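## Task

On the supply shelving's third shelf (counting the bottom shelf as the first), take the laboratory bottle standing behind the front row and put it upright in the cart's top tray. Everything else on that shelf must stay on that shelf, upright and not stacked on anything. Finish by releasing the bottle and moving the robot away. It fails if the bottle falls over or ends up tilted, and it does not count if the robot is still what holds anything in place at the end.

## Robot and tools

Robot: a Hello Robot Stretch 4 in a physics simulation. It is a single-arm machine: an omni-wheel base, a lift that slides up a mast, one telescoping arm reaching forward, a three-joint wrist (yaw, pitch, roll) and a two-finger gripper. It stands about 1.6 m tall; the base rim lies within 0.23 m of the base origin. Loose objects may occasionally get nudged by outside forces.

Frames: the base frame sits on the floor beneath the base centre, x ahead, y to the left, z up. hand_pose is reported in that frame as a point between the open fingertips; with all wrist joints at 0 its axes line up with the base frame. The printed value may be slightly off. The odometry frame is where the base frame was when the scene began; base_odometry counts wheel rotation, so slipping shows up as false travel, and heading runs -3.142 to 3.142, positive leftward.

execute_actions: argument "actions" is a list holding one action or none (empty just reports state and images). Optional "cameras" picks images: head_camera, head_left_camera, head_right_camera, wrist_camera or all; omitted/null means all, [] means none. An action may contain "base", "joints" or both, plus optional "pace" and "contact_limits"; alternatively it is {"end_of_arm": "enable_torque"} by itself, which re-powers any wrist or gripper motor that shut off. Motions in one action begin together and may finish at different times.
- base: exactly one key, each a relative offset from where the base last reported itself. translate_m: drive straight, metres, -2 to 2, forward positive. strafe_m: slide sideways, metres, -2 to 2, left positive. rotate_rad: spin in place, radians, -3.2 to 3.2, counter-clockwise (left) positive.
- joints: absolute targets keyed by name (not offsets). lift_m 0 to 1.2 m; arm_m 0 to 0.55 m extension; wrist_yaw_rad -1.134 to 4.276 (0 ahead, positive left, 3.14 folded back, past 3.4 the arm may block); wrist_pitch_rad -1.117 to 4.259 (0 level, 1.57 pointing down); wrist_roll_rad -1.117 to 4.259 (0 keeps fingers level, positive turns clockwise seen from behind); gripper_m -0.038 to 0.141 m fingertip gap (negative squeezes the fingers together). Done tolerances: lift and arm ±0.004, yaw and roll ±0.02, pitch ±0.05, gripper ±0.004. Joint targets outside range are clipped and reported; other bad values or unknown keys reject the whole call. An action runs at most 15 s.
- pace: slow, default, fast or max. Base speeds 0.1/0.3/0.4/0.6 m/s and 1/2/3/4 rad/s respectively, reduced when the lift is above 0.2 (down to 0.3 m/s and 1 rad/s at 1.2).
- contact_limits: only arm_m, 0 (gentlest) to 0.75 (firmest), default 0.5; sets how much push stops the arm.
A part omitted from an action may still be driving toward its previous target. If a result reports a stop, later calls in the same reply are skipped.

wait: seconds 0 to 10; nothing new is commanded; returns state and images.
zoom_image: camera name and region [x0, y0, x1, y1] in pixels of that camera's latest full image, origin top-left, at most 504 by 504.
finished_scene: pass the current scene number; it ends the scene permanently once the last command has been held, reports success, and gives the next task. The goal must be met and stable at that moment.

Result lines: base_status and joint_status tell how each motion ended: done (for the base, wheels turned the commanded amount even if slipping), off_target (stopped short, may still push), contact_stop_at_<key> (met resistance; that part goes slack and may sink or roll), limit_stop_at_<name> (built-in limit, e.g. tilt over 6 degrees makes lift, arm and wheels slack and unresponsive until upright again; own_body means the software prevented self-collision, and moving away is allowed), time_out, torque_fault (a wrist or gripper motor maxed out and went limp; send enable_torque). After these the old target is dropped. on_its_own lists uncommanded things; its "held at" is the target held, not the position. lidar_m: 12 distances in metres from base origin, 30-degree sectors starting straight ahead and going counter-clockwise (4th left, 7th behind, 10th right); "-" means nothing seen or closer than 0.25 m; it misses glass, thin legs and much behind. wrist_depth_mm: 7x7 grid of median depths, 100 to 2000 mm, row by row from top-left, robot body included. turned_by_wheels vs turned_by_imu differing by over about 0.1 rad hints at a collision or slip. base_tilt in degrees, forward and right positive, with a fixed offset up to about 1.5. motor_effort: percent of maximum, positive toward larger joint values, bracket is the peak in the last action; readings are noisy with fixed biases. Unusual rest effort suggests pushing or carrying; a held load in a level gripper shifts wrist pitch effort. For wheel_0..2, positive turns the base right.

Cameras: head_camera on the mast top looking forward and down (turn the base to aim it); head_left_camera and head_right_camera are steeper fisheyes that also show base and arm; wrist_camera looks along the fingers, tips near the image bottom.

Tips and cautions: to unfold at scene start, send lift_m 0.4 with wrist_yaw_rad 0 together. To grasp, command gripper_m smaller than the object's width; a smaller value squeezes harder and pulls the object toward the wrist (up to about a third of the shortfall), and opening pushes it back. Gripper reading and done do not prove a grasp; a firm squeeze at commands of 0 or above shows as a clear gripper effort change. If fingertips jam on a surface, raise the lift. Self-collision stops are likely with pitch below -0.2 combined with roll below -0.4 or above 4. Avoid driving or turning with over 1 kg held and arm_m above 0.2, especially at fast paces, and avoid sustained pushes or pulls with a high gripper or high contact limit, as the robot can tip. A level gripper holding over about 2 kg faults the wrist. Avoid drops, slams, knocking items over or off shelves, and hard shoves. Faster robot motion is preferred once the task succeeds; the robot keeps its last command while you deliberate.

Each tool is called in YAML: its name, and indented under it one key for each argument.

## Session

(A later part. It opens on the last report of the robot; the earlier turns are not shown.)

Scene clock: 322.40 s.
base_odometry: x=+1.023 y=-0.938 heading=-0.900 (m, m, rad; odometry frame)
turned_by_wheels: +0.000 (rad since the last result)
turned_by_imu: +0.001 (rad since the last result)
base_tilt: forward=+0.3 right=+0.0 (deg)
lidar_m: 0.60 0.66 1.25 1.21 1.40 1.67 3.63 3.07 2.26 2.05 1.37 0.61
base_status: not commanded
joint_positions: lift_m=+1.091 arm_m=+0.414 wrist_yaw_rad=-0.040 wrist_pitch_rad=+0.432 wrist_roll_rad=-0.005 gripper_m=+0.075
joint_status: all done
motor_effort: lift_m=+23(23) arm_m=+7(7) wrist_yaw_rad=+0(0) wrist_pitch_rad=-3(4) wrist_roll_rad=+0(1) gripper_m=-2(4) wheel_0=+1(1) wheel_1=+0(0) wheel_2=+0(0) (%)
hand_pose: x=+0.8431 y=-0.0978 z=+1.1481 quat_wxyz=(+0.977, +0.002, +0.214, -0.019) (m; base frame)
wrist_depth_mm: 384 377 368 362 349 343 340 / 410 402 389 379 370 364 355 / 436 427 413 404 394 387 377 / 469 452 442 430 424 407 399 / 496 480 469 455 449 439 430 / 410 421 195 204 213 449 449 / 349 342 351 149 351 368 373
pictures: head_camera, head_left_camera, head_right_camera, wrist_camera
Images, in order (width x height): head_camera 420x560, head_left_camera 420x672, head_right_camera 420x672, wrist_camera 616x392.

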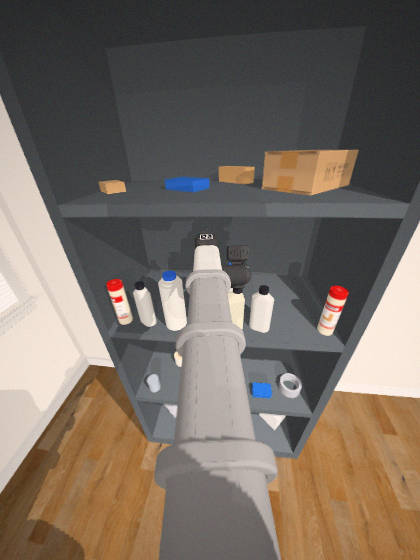

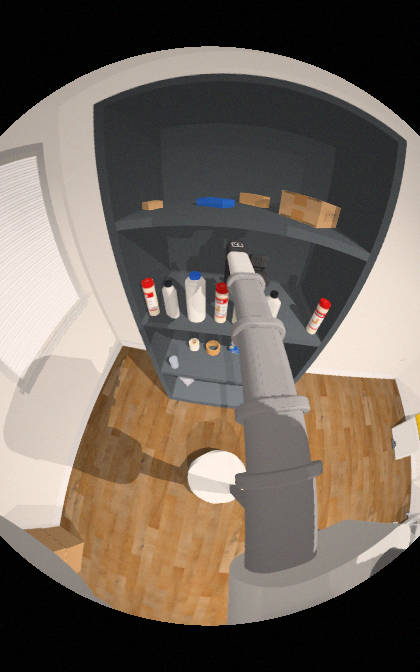

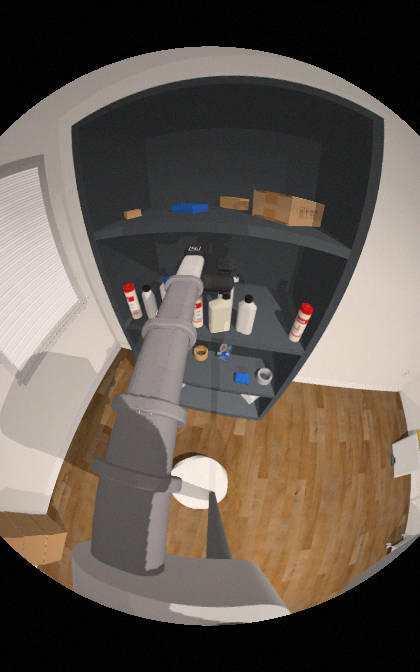

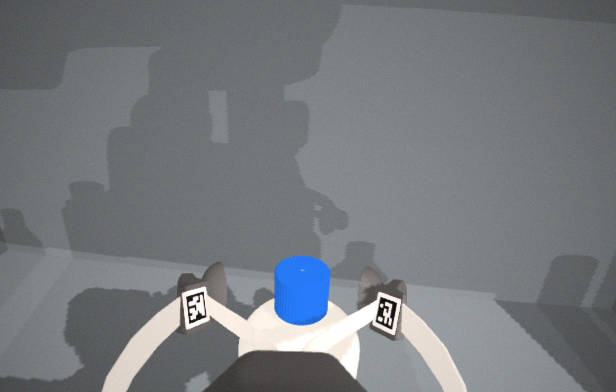

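execute_actions:
  actions:
    - {"joints": {"lift_m": 1.085, "arm_m": 0.424, "wrist_yaw_rad": -0.062, "gripper_m": 0.052}, "contact_limits": {"arm_m": 0.2}}

Scene clock: 330.10 s.
base_odometry: x=+1.023 y=-0.938 heading=-0.900 (m, m, rad; odometry frame)
turned_by_wheels: +0.000 (rad since the last result)
turned_by_imu: +0.001 (rad since the last result)
base_tilt: forward=+0.5 right=+0.1 (deg)
lidar_m: 0.61 0.66 1.24 1.23 1.40 1.67 3.65 3.11 2.25 2.06 1.36 0.60
base_status: not commanded
joint_positions: lift_m=+1.086 arm_m=+0.423 wrist_yaw_rad=-0.062 wrist_pitch_rad=+0.426 wrist_roll_rad=-0.005 gripper_m=+0.052
joint_status: all done
motor_effort: lift_m=+8(23) arm_m=+7(6) wrist_yaw_rad=+0(2) wrist_pitch_rad=+12(12) wrist_roll_rad=+1(0) gripper_m=-3(4) wheel_0=+1(1) wheel_1=+0(0) wheel_2=+0(0) (%)
contact_limits: arm_m 0.2
hand_pose: x=+0.8504 y=-0.1035 z=+1.1448 quat_wxyz=(+0.977, +0.004, +0.212, -0.030) (m; base frame)
wrist_depth_mm: 373 366 359 351 349 342 336 / 392 392 382 373 366 357 355 / 418 413 404 397 389 382 375 / 445 439 430 421 413 407 399 / 480 469 459 445 439 433 421 / 418 424 191 196 202 452 442 / 349 345 347 171 357 382 382
pictures: head_camera, head_left_camera, head_right_camera, wrist_camera
Images, in order (width x height): head_camera 420x560, head_left_camera 420x672, head_right_camera 420x672, wrist_camera 616x392.

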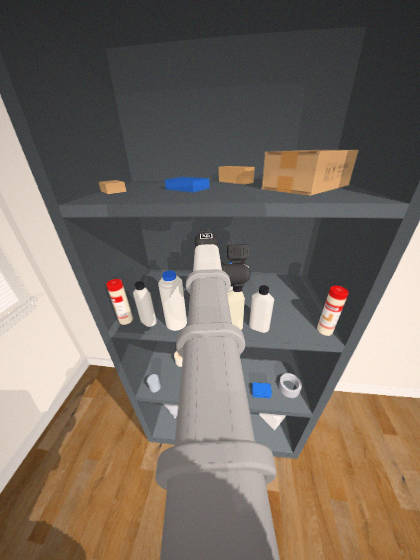

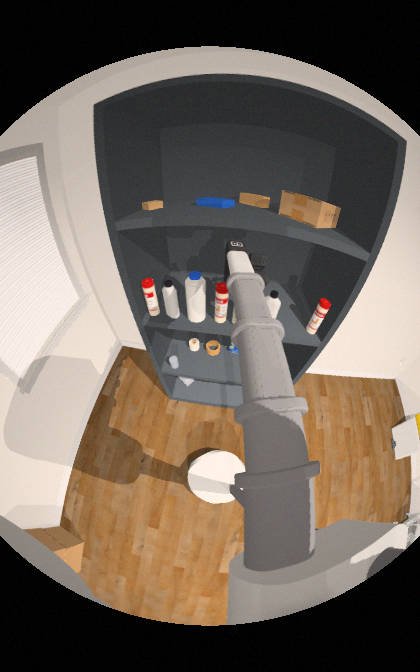

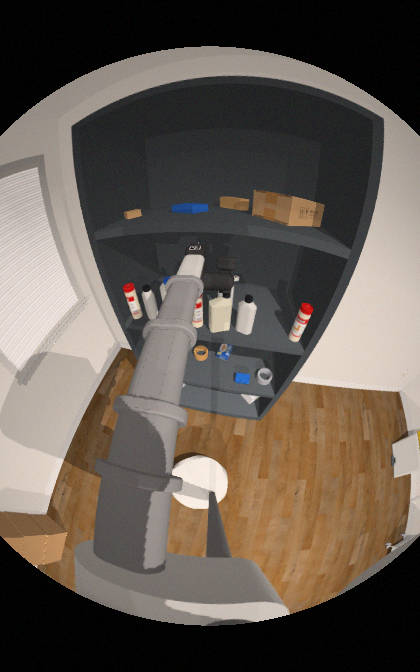

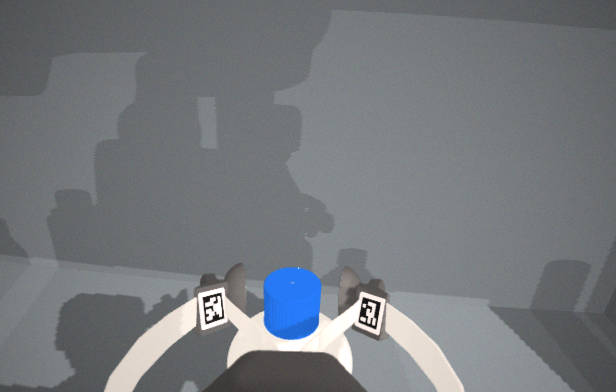

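zoom_image:
  camera: "wrist_camera"
  region: [180, 250, 410, 392]

zoom_image:
  camera: "head_right_camera"
  region: [190, 250, 260, 320]

zoom_image:
  camera: "head_camera"
  region: [200, 230, 280, 310]

Region (180, 250, 410, 392) of wrist_camera's 616x392 image, scaled by 2.191; it fills the top 311 rows of this view, and the rest is white.

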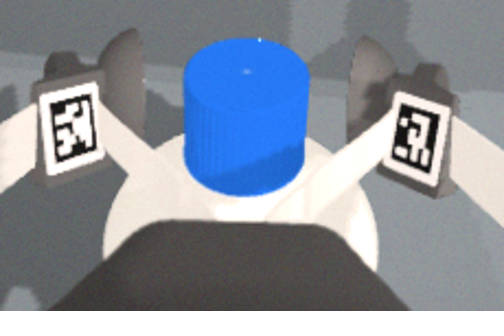

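Region (190, 250, 260, 320) of head_right_camera's 420x672 image, scaled by 7.200, with more detail than that image has.

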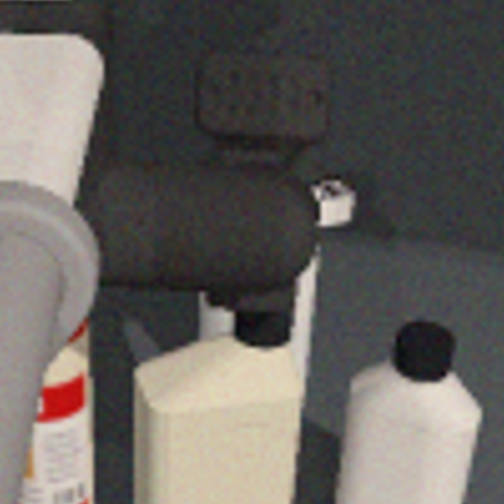

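Region (200, 230, 280, 310) of head_camera's 420x560 image, scaled by 6.300, with more detail than that image has.

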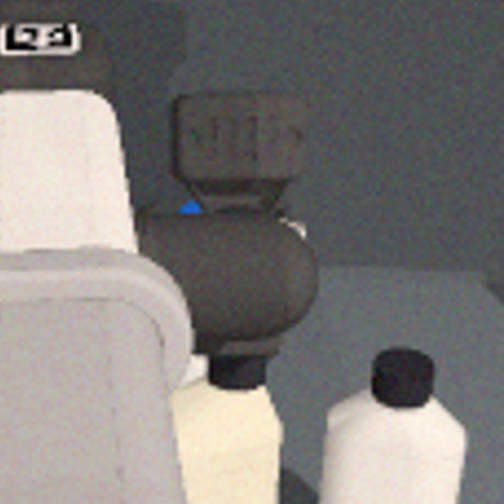

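execute_actions:
  actions:
    - {"joints": {"lift_m": 1.107, "arm_m": 0.432, "wrist_pitch_rad": 0.5}, "contact_limits": {"arm_m": 0.2}}

Scene clock: 367.63 s.
base_odometry: x=+1.023 y=-0.938 heading=-0.900 (m, m, rad; odometry frame)
turned_by_wheels: +0.000 (rad since the last result)
turned_by_imu: +0.001 (rad since the last result)
base_tilt: forward=+0.4 right=+0.0 (deg)
lidar_m: 0.59 0.65 1.24 1.25 1.41 1.68 3.64 3.08 2.26 2.07 1.34 0.61
base_status: not commanded
joint_positions: lift_m=+1.107 arm_m=+0.431 wrist_yaw_rad=-0.062 wrist_pitch_rad=+0.502 wrist_roll_rad=-0.005 gripper_m=+0.052
joint_status: all done
motor_effort: lift_m=+23(24) arm_m=+6(7) wrist_yaw_rad=+0(0) wrist_pitch_rad=-4(31) wrist_roll_rad=+1(1) gripper_m=-5(5) wheel_0=+1(1) wheel_1=+0(0) wheel_2=+0(0) (%)
contact_limits: arm_m 0.2
hand_pose: x=+0.8489 y=-0.1029 z=+1.1461 quat_wxyz=(+0.968, +0.005, +0.248, -0.029) (m; base frame)
wrist_depth_mm: 364 357 349 347 338 334 327 / 389 382 375 368 362 355 349 / 418 413 404 394 387 377 375 / 455 449 439 430 415 407 402 / 484 477 469 455 452 445 433 / 397 404 190 195 203 427 430 / 340 334 336 173 347 366 366
pictures: head_camera, head_left_camera, head_right_camera, wrist_camera
Images, in order (width x height): head_camera 420x560, head_left_camera 420x672, head_right_camera 420x672, wrist_camera 616x392.

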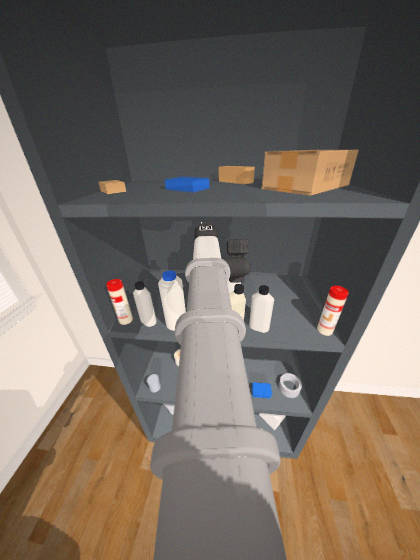

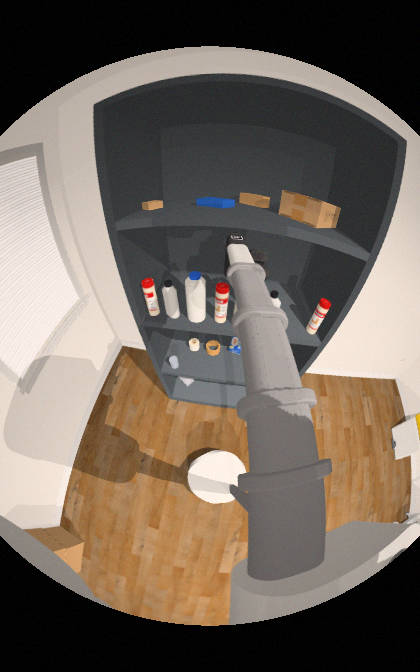

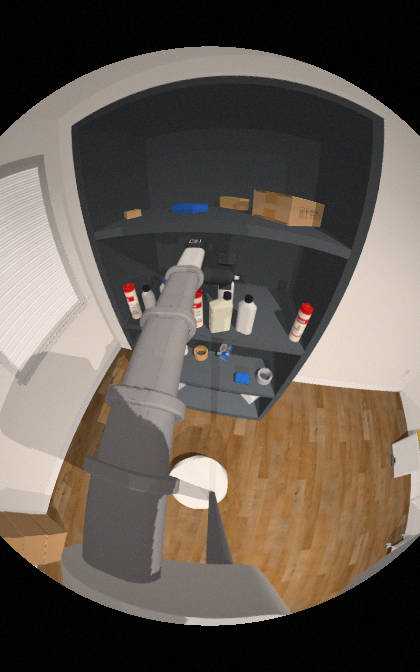

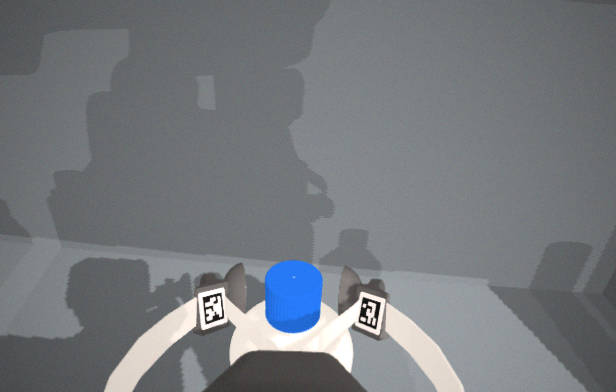

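zoom_image:
  camera: "wrist_camera"
  region: [180, 250, 410, 392]

zoom_image:
  camera: "head_right_camera"
  region: [170, 225, 270, 335]

zoom_image:
  camera: "head_camera"
  region: [170, 195, 290, 315]

Region (180, 250, 410, 392) of wrist_camera's 616x392 image, scaled by 2.191; it fills the top 311 rows of this view, and the rest is white.

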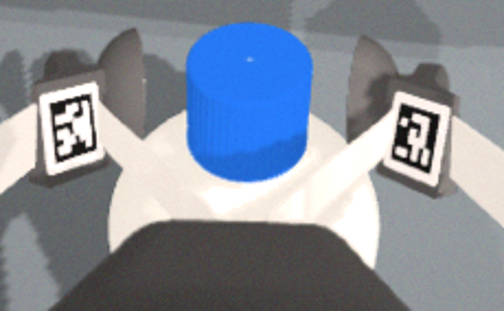

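Region (170, 225, 270, 335) of head_right_camera's 420x672 image, scaled by 4.582, with more detail than that image has; it fills the left 458 columns of this view, and the rest is white.

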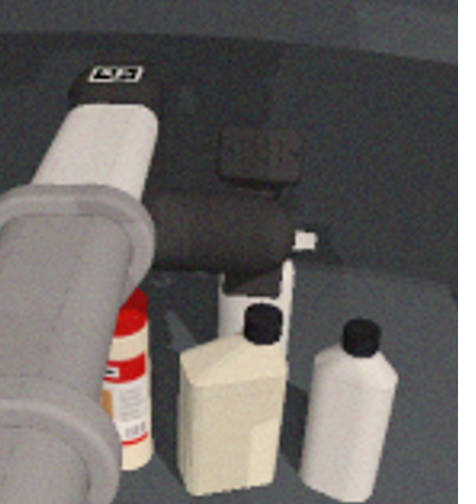

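Region (170, 195, 290, 315) of head_camera's 420x560 image, scaled by 4.200, with more detail than that image has.

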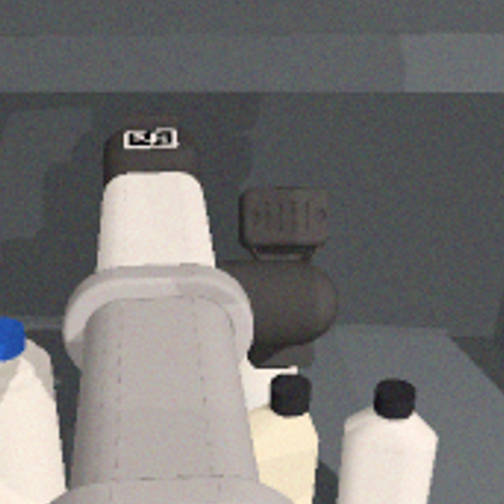

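execute_actions:
  actions:
    - {"joints": {"arm_m": 0.439, "wrist_pitch_rad": 0.528, "gripper_m": 0.042}, "contact_limits": {"arm_m": 0.2}}

Scene clock: 377.90 s.
base_odometry: x=+1.023 y=-0.938 heading=-0.900 (m, m, rad; odometry frame)
turned_by_wheels: +0.000 (rad since the last result)
turned_by_imu: +0.001 (rad since the last result)
base_tilt: forward=+0.4 right=-0.1 (deg)
lidar_m: 0.60 0.66 1.25 1.23 1.39 1.67 3.62 3.08 2.25 2.07 1.36 0.61
base_status: not commanded
joint_positions: lift_m=+1.107 arm_m=+0.438 wrist_yaw_rad=-0.063 wrist_pitch_rad=+0.526 wrist_roll_rad=-0.005 gripper_m=+0.042
joint_status: all done
motor_effort: lift_m=+22(23) arm_m=+7(7) wrist_yaw_rad=+3(3) wrist_pitch_rad=+7(12) wrist_roll_rad=+0(1) gripper_m=-9(9) wheel_0=+1(1) wheel_1=+0(0) wheel_2=+0(0) (%)
contact_limits: arm_m 0.2
hand_pose: x=+0.8522 y=-0.1029 z=+1.1401 quat_wxyz=(+0.965, +0.006, +0.260, -0.030) (m; base frame)
wrist_depth_mm: 359 353 345 340 332 327 320 / 384 377 370 364 355 351 343 / 418 410 402 392 382 375 368 / 455 442 433 421 413 407 399 / 469 466 466 449 449 439 430 / 389 394 193 190 202 418 421 / 336 327 332 171 340 353 364
pictures: head_camera, head_left_camera, head_right_camera, wrist_camera
Images, in order (width x height): head_camera 420x560, head_left_camera 420x672, head_right_camera 420x672, wrist_camera 616x392.

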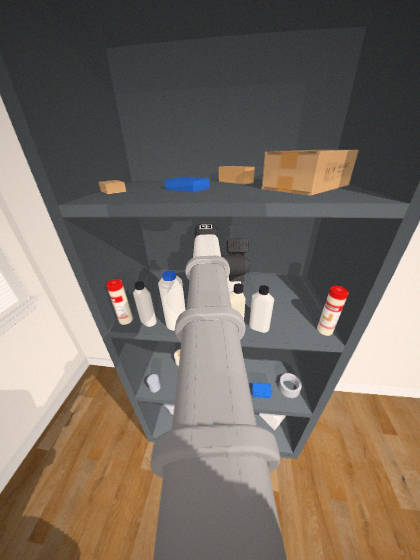

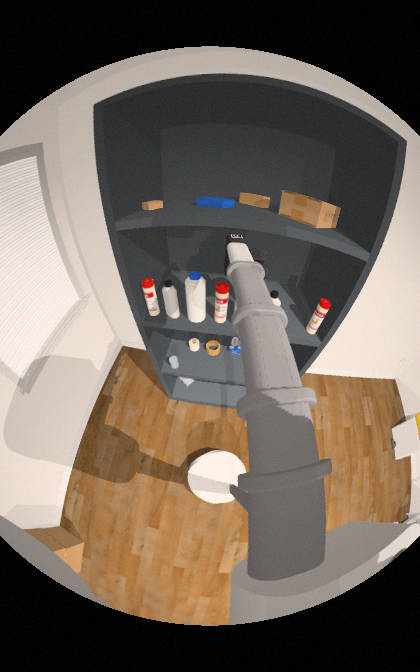

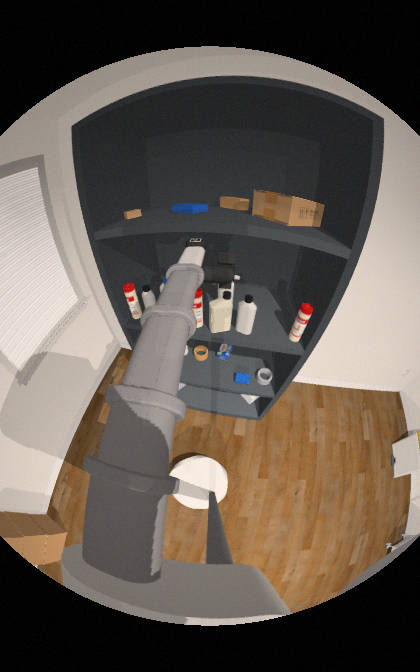

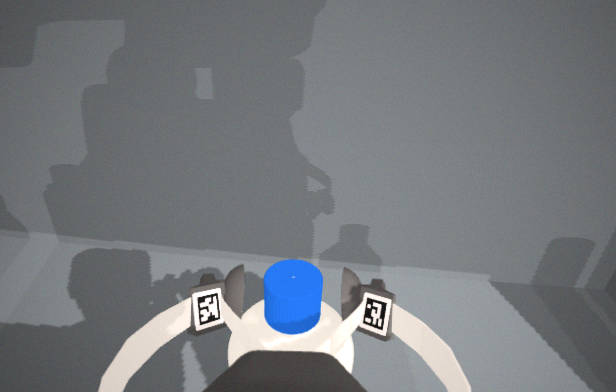

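zoom_image:
  camera: "wrist_camera"
  region: [180, 250, 410, 392]

zoom_image:
  camera: "head_right_camera"
  region: [170, 225, 270, 335]

Region (180, 250, 410, 392) of wrist_camera's 616x392 image, scaled by 2.191; it fills the top 311 rows of this view, and the rest is white.

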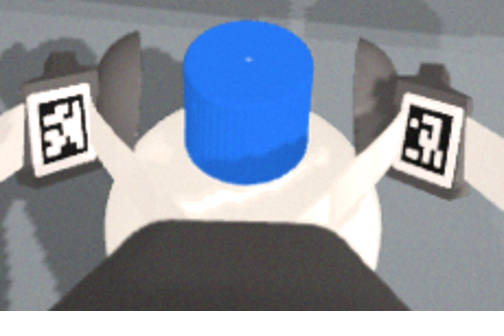

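Region (170, 225, 270, 335) of head_right_camera's 420x672 image, scaled by 4.582, with more detail than that image has; it fills the left 458 columns of this view, and the rest is white.

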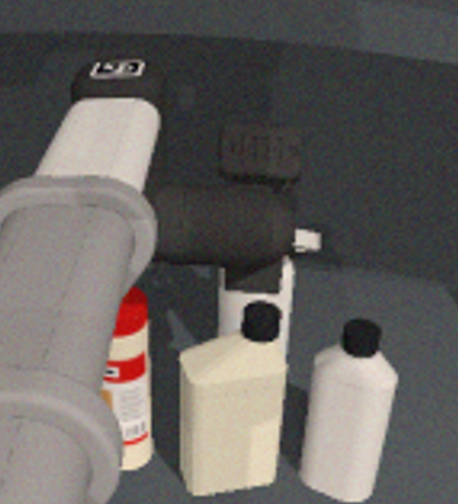

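execute_actions:
  actions:
    - {"joints": {"wrist_pitch_rad": 0.498}}
  cameras: ["wrist_camera", "head_right_camera"]

Scene clock: 391.83 s.
base_odometry: x=+1.023 y=-0.938 heading=-0.900 (m, m, rad; odometry frame)
turned_by_wheels: +0.000 (rad since the last result)
turned_by_imu: +0.001 (rad since the last result)
base_tilt: forward=+0.5 right=-0.1 (deg)
lidar_m: 0.60 0.68 1.24 1.23 1.40 1.66 3.63 3.07 2.25 2.06 1.35 0.60
base_status: not commanded
joint_positions: lift_m=+1.107 arm_m=+0.438 wrist_yaw_rad=-0.063 wrist_pitch_rad=+0.499 wrist_roll_rad=-0.005 gripper_m=+0.042
joint_status: all done
motor_effort: lift_m=+21(22) arm_m=+7(7) wrist_yaw_rad=+3(3) wrist_pitch_rad=-1(3) wrist_roll_rad=+1(0) gripper_m=-4(9) wheel_0=+1(1) wheel_1=+0(0) wheel_2=+0(0) (%)
hand_pose: x=+0.8561 y=-0.1031 z=+1.1469 quat_wxyz=(+0.969, +0.005, +0.247, -0.030) (m; base frame)
wrist_depth_mm: 359 351 345 336 332 329 324 / 382 375 370 362 355 347 345 / 413 404 394 387 379 375 364 / 445 436 430 421 407 402 392 / 473 469 462 445 445 433 424 / 399 407 190 189 399 430 433 / 340 336 343 167 347 366 368
pictures: head_right_camera, wrist_camera
Images, in order (width x height): head_right_camera 420x672, wrist_camera 616x392.

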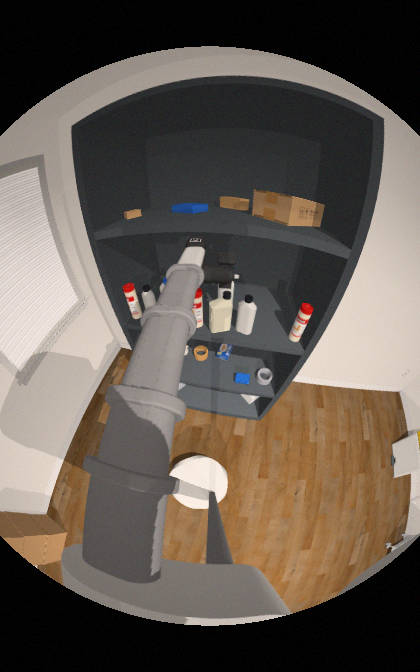

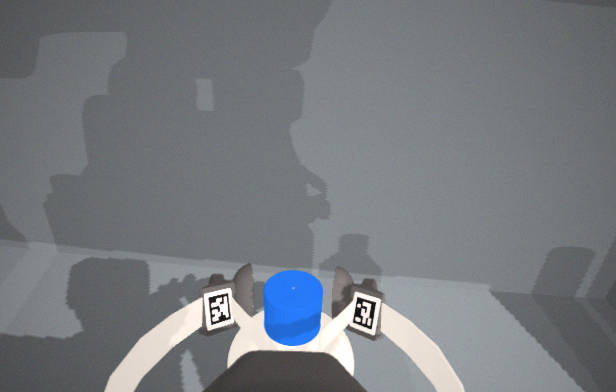

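zoom_image:
  camera: "wrist_camera"
  region: [180, 250, 410, 392]

Region (180, 250, 410, 392) of wrist_camera's 616x392 image, scaled by 2.191; it fills the top 311 rows of this view, and the rest is white.

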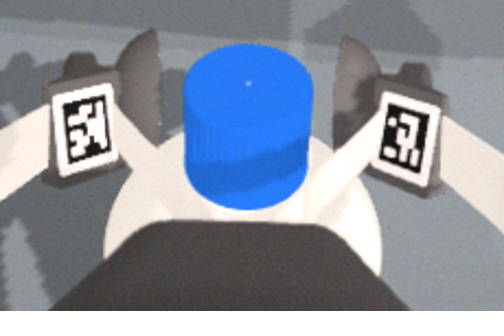

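execute_actions:
  actions:
    - {"joints": {"arm_m": 0.429, "lift_m": 1.111}}
  cameras: ["wrist_camera", "head_right_camera"]

Scene clock: 413.53 s.
base_odometry: x=+1.023 y=-0.938 heading=-0.900 (m, m, rad; odometry frame)
turned_by_wheels: +0.000 (rad since the last result)
turned_by_imu: +0.001 (rad since the last result)
base_tilt: forward=+0.4 right=+0.1 (deg)
lidar_m: 0.59 0.67 1.24 1.22 1.41 1.65 3.62 3.09 2.26 2.07 1.33 0.60
base_status: not commanded
joint_positions: lift_m=+1.111 arm_m=+0.430 wrist_yaw_rad=-0.062 wrist_pitch_rad=+0.500 wrist_roll_rad=-0.005 gripper_m=+0.042
joint_status: all done
motor_effort: lift_m=+23(25) arm_m=-7(7) wrist_yaw_rad=+2(3) wrist_pitch_rad=-3(3) wrist_roll_rad=+1(0) gripper_m=-5(3) wheel_0=+1(1) wheel_1=+0(0) wheel_2=+0(0) (%)
hand_pose: x=+0.8484 y=-0.1030 z=+1.1506 quat_wxyz=(+0.969, +0.005, +0.247, -0.030) (m; base frame)
wrist_depth_mm: 366 359 351 345 340 334 327 / 389 382 377 370 362 353 349 / 418 415 404 394 387 379 375 / 459 442 436 427 415 407 402 / 480 477 473 459 449 445 433 / 404 410 193 196 402 436 439 / 349 334 347 143 351 370 373
pictures: head_right_camera, wrist_camera
Images, in order (width x height): head_right_camera 420x672, wrist_camera 616x392.

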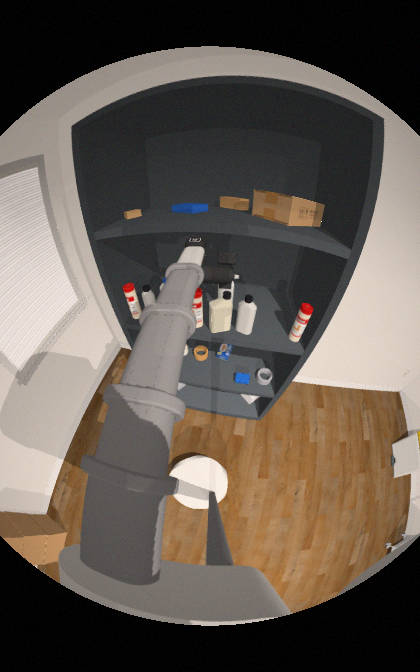

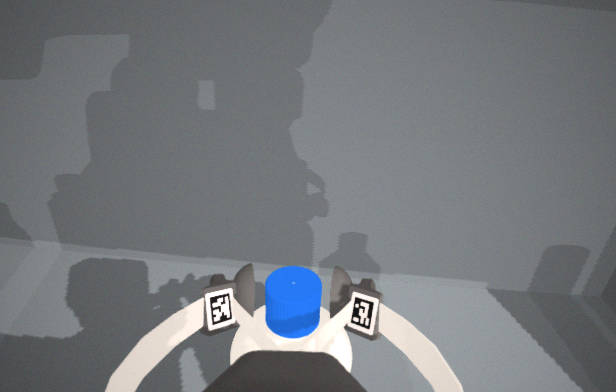

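execute_actions:
  actions:
    - {"joints": {"gripper_m": -0.015}}
  cameras: ["wrist_camera", "head_right_camera"]

Scene clock: 417.60 s.
base_odometry: x=+1.023 y=-0.938 heading=-0.900 (m, m, rad; odometry frame)
turned_by_wheels: +0.000 (rad since the last result)
turned_by_imu: +0.002 (rad since the last result)
base_tilt: forward=+0.4 right=+0.0 (deg)
lidar_m: 0.60 0.66 1.24 1.23 1.40 1.67 3.64 3.10 2.25 2.06 1.37 0.60
base_status: not commanded
joint_positions: lift_m=+1.111 arm_m=+0.430 wrist_yaw_rad=-0.062 wrist_pitch_rad=+0.501 wrist_roll_rad=-0.005 gripper_m=-0.014
joint_status: all done
motor_effort: lift_m=+23(23) arm_m=-6(7) wrist_yaw_rad=+1(1) wrist_pitch_rad=-7(7) wrist_roll_rad=+1(1) gripper_m=-17(18) wheel_0=+1(1) wheel_1=+0(0) wheel_2=-1(0) (%)
hand_pose: x=+0.8482 y=-0.1029 z=+1.1504 quat_wxyz=(+0.968, +0.005, +0.248, -0.029) (m; base frame)
wrist_depth_mm: 366 359 351 343 338 332 327 / 392 382 375 368 364 355 349 / 418 415 407 394 389 379 375 / 455 449 436 430 415 407 402 / 480 477 473 462 452 445 436 / 402 410 183 189 185 436 439 / 345 157 343 163 347 364 370
pictures: head_right_camera, wrist_camera
Images, in order (width x height): head_right_camera 420x672, wrist_camera 616x392.

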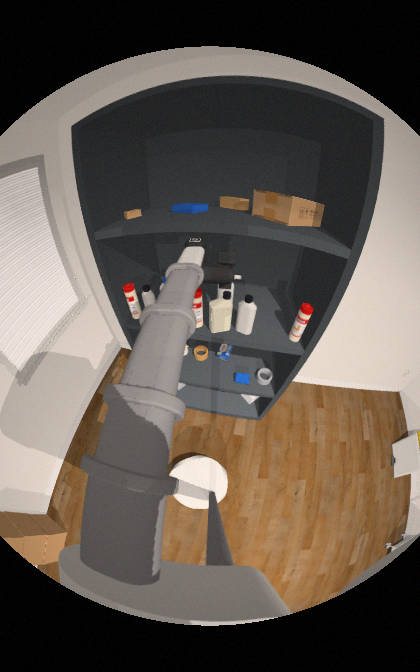

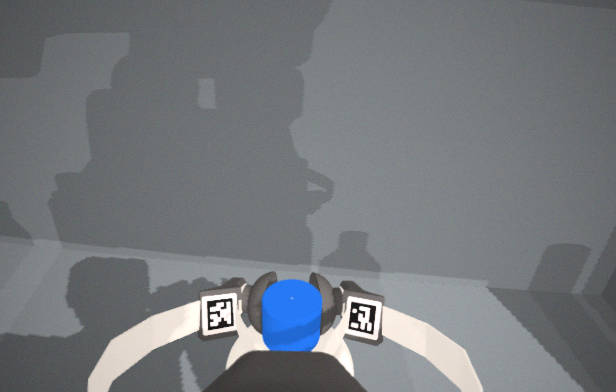

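zoom_image:
  camera: "wrist_camera"
  region: [180, 250, 410, 392]

zoom_image:
  camera: "head_right_camera"
  region: [170, 225, 270, 335]

Region (180, 250, 410, 392) of wrist_camera's 616x392 image, scaled by 2.191; it fills the top 311 rows of this view, and the rest is white.

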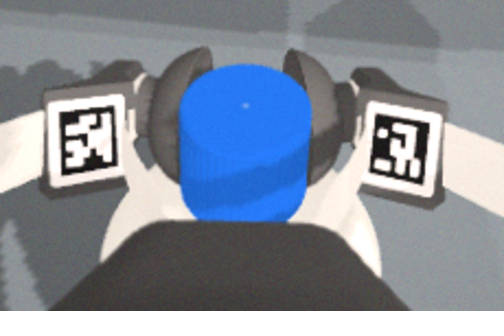

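Region (170, 225, 270, 335) of head_right_camera's 420x672 image, scaled by 4.582, with more detail than that image has; it fills the left 458 columns of this view, and the rest is white.

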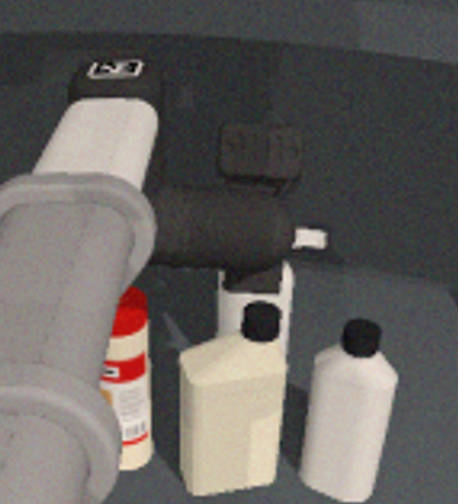

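execute_actions:
  actions:
    - {"joints": {"lift_m": 1.122}}

Scene clock: 428.20 s.
base_odometry: x=+1.023 y=-0.938 heading=-0.900 (m, m, rad; odometry frame)
turned_by_wheels: +0.000 (rad since the last result)
turned_by_imu: +0.001 (rad since the last result)
base_tilt: forward=+0.4 right=+0.0 (deg)
lidar_m: 0.59 0.66 1.24 1.25 1.41 1.64 3.63 3.08 2.26 2.06 1.35 0.61
base_status: not commanded
joint_positions: lift_m=+1.121 arm_m=+0.430 wrist_yaw_rad=-0.062 wrist_pitch_rad=+0.503 wrist_roll_rad=-0.005 gripper_m=-0.014
joint_status: all done
motor_effort: lift_m=+25(24) arm_m=-6(6) wrist_yaw_rad=+0(0) wrist_pitch_rad=-14(15) wrist_roll_rad=+1(1) gripper_m=-18(18) wheel_0=+1(1) wheel_1=+0(0) wheel_2=-1(0) (%)
hand_pose: x=+0.8479 y=-0.1029 z=+1.1605 quat_wxyz=(+0.968, +0.005, +0.249, -0.029) (m; base frame)
wrist_depth_mm: 364 362 351 345 340 334 329 / 392 382 375 373 362 353 349 / 421 415 407 397 389 377 375 / 459 449 439 430 421 410 404 / 484 484 477 466 455 449 436 / 410 418 183 189 185 442 452 / 351 157 353 164 359 373 379
pictures: head_camera, head_left_camera, head_right_camera, wrist_camera
Images, in order (width x height): head_camera 420x560, head_left_camera 420x672, head_right_camera 420x672, wrist_camera 616x392.

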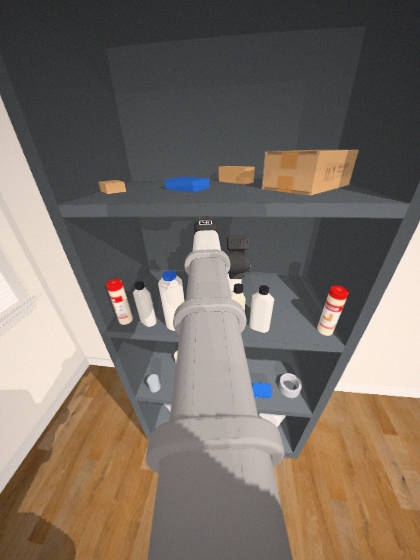

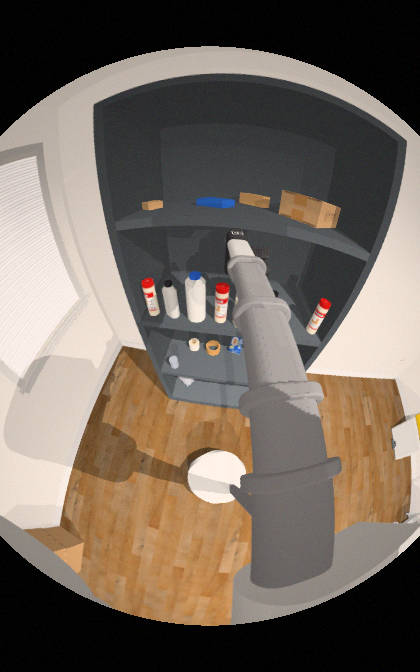

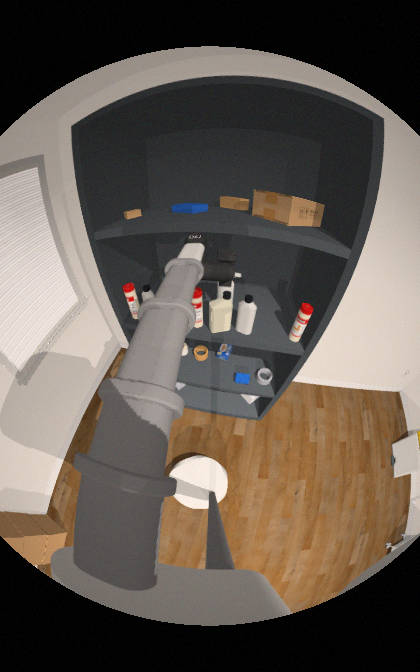

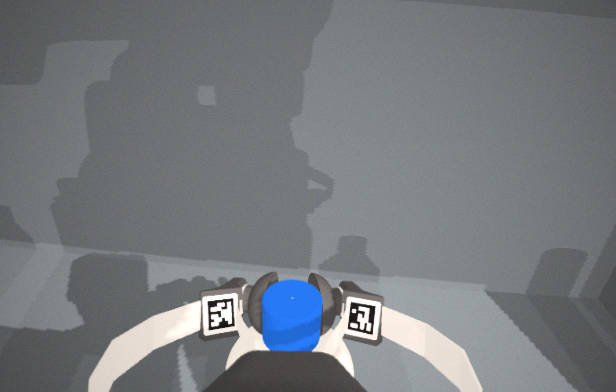

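zoom_image:
  camera: "head_camera"
  region: [170, 195, 290, 315]

zoom_image:
  camera: "head_right_camera"
  region: [170, 225, 330, 350]

Region (170, 195, 290, 315) of head_camera's 420x560 image, scaled by 4.200, with more detail than that image has.

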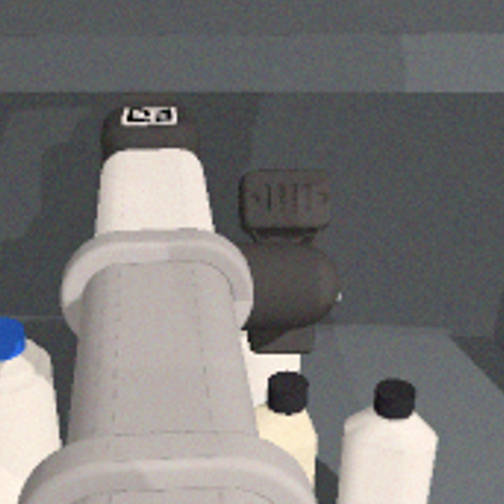

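Region (170, 225, 330, 350) of head_right_camera's 420x672 image, scaled by 3.150, with more detail than that image has; it fills the top 394 rows of this view, and the rest is white.

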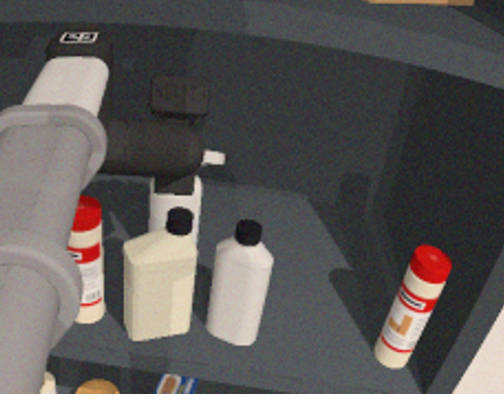

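execute_actions:
  actions:
    - {"base": {"strafe_m": -0.205}, "joints": {"arm_m": 0.395}}

Scene clock: 448.30 s.
base_odometry: x=+0.862 y=-1.065 heading=-0.900 (m, m, rad; odometry frame)
turned_by_wheels: +0.000 (rad since the last result)
turned_by_imu: +0.001 (rad since the last result)
base_tilt: forward=+0.5 right=+0.0 (deg)
lidar_m: 0.57 0.63 1.44 1.44 1.62 2.54 3.73 2.31 2.09 1.85 1.29 0.58
base_status: done
joint_positions: lift_m=+1.121 arm_m=+0.396 wrist_yaw_rad=-0.062 wrist_pitch_rad=+0.504 wrist_roll_rad=-0.006 gripper_m=-0.014
joint_status: all done
motor_effort: lift_m=+25(25) arm_m=-6(7) wrist_yaw_rad=+1(1) wrist_pitch_rad=-15(15) wrist_roll_rad=+1(1) gripper_m=-18(18) wheel_0=-2(8) wheel_1=+1(8) wheel_2=+0(1) (%)
hand_pose: x=+0.8138 y=-0.1029 z=+1.1605 quat_wxyz=(+0.968, +0.005, +0.249, -0.029) (m; base frame)
wrist_depth_mm: 366 366 353 351 343 336 272 / 394 387 379 375 368 355 263 / 430 415 410 399 394 377 259 / 462 459 442 433 424 373 254 / 492 484 480 469 462 362 250 / 413 418 183 189 427 351 250 / 353 157 353 164 362 294 245
pictures: head_camera, head_left_camera, head_right_camera, wrist_camera
Images, in order (width x height): head_camera 420x560, head_left_camera 420x672, head_right_camera 420x672, wrist_camera 616x392.

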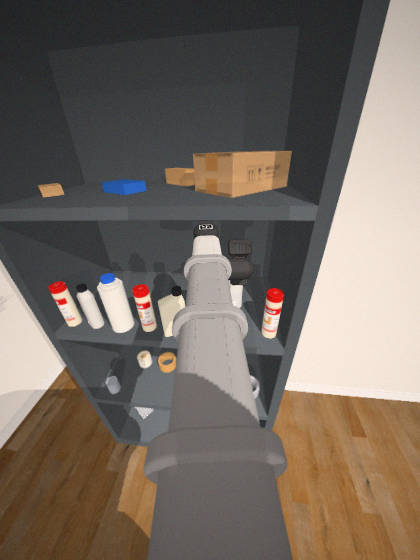

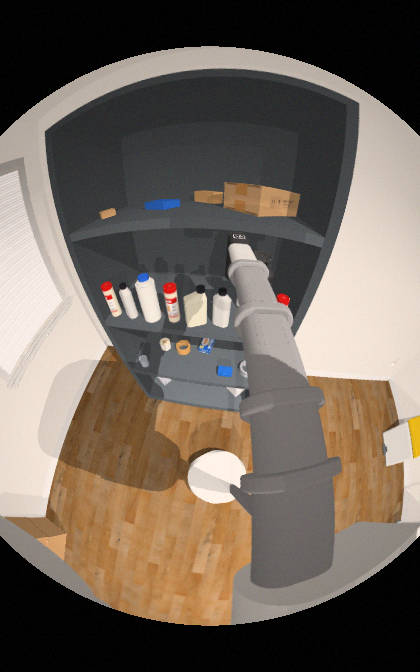

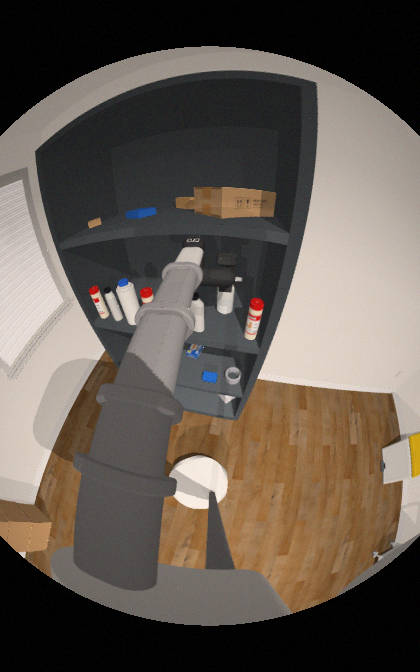

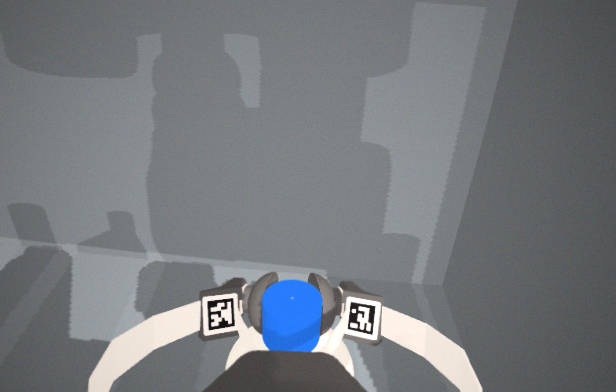

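zoom_image:
  camera: "head_right_camera"
  region: [170, 230, 290, 360]

zoom_image:
  camera: "head_left_camera"
  region: [90, 230, 310, 350]

zoom_image:
  camera: "head_right_camera"
  region: [330, 410, 420, 600]

Region (170, 230, 290, 360) of head_right_camera's 420x672 image, scaled by 3.877, with more detail than that image has; it fills the left 465 columns of this view, and the rest is white.

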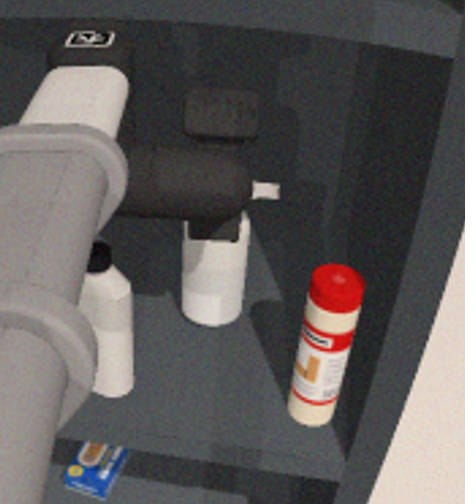

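Region (90, 230, 310, 350) of head_left_camera's 420x672 image, scaled by 2.291, with more detail than that image has; it fills the top 275 rows of this view, and the rest is white.

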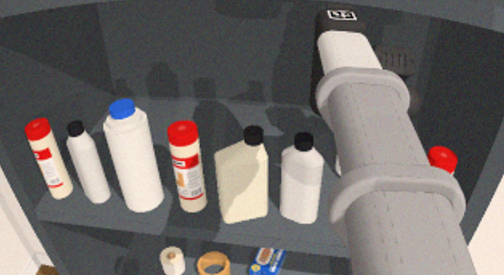

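Region (330, 410, 420, 600) of head_right_camera's 420x672 image, scaled by 2.653, with more detail than that image has; it fills the left 239 columns of this view, and the rest is white.

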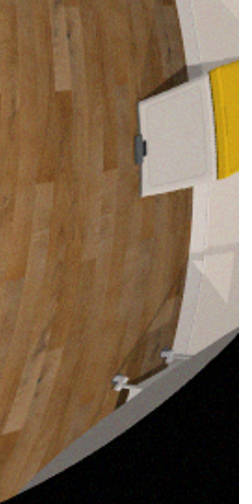

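execute_actions:
  actions:
    - {"base": {"translate_m": -0.45}, "joints": {"arm_m": 0.1}}

Scene clock: 472.63 s.
base_odometry: x=+0.582 y=-0.712 heading=-0.900 (m, m, rad; odometry frame)
turned_by_wheels: +0.000 (rad since the last result)
turned_by_imu: +0.003 (rad since the last result)
base_tilt: forward=+0.4 right=-0.1 (deg)
lidar_m: 0.44 1.10 1.55 1.54 1.44 2.19 2.96 2.75 1.86 1.83 1.84 0.48
base_status: done
joint_positions: lift_m=+1.122 arm_m=+0.101 wrist_yaw_rad=-0.062 wrist_pitch_rad=+0.504 wrist_roll_rad=-0.006 gripper_m=-0.014
joint_status: all done
motor_effort: lift_m=+24(25) arm_m=-6(8) wrist_yaw_rad=+1(0) wrist_pitch_rad=-15(16) wrist_roll_rad=+1(1) gripper_m=-18(19) wheel_0=+1(5) wheel_1=+1(6) wheel_2=+0(8) (%)
hand_pose: x=+0.5188 y=-0.1030 z=+1.1605 quat_wxyz=(+0.968, +0.005, +0.249, -0.029) (m; base frame)
wrist_depth_mm: 931 1060 1042 1025 991 976 991 / 809 1098 1098 1078 1042 1078 1025 / 778 788 778 891 1138 1118 1118 / 976 1308 1255 788 1205 1229 1205 / 1025 1229 1229 1281 1366 1336 1281 / 1008 1025 183 189 185 1430 1397 / 1255 157 1366 164 1430 1537 1464
pictures: head_camera, head_left_camera, head_right_camera, wrist_camera
Images, in order (width x height): head_camera 420x560, head_left_camera 420x672, head_right_camera 420x672, wrist_camera 616x392.

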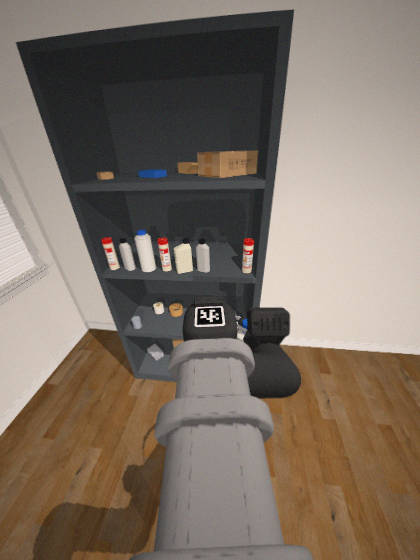

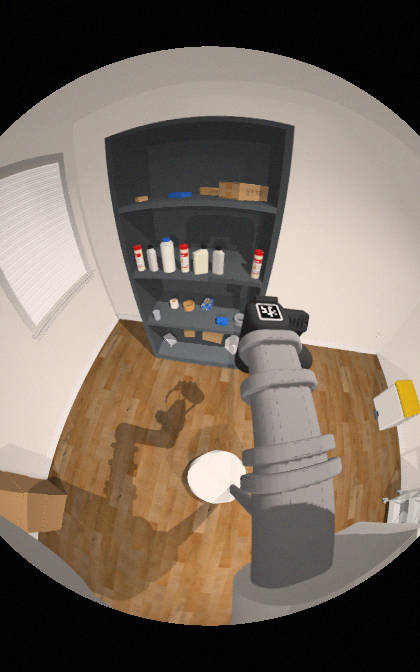

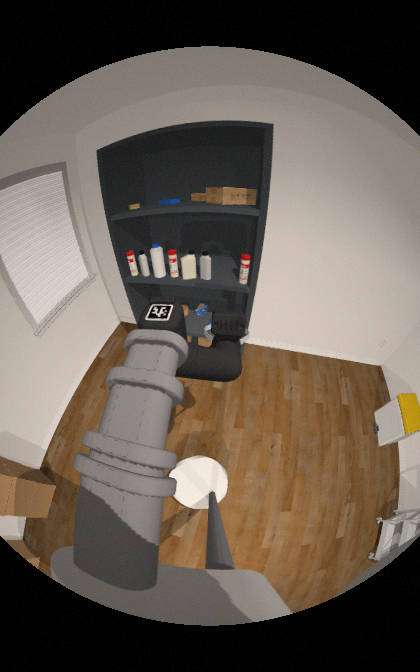

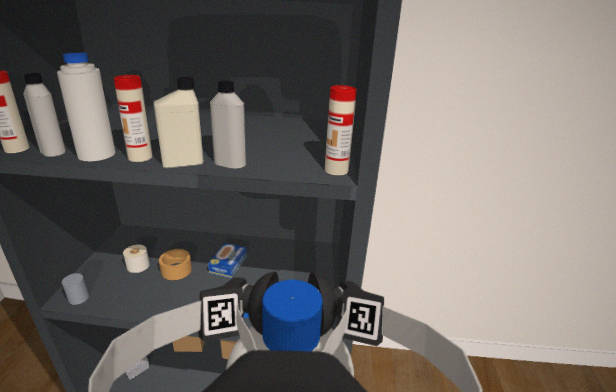

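zoom_image:
  camera: "head_right_camera"
  region: [340, 470, 420, 590]

Region (340, 470, 420, 590) of head_right_camera's 420x672 image, scaled by 4.200, with more detail than that image has.

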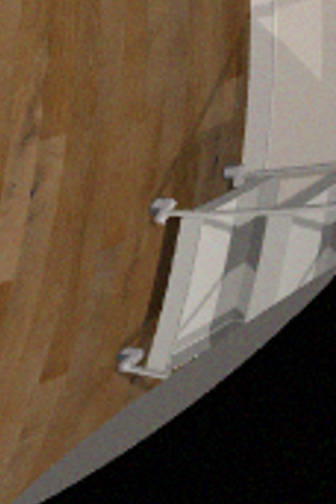

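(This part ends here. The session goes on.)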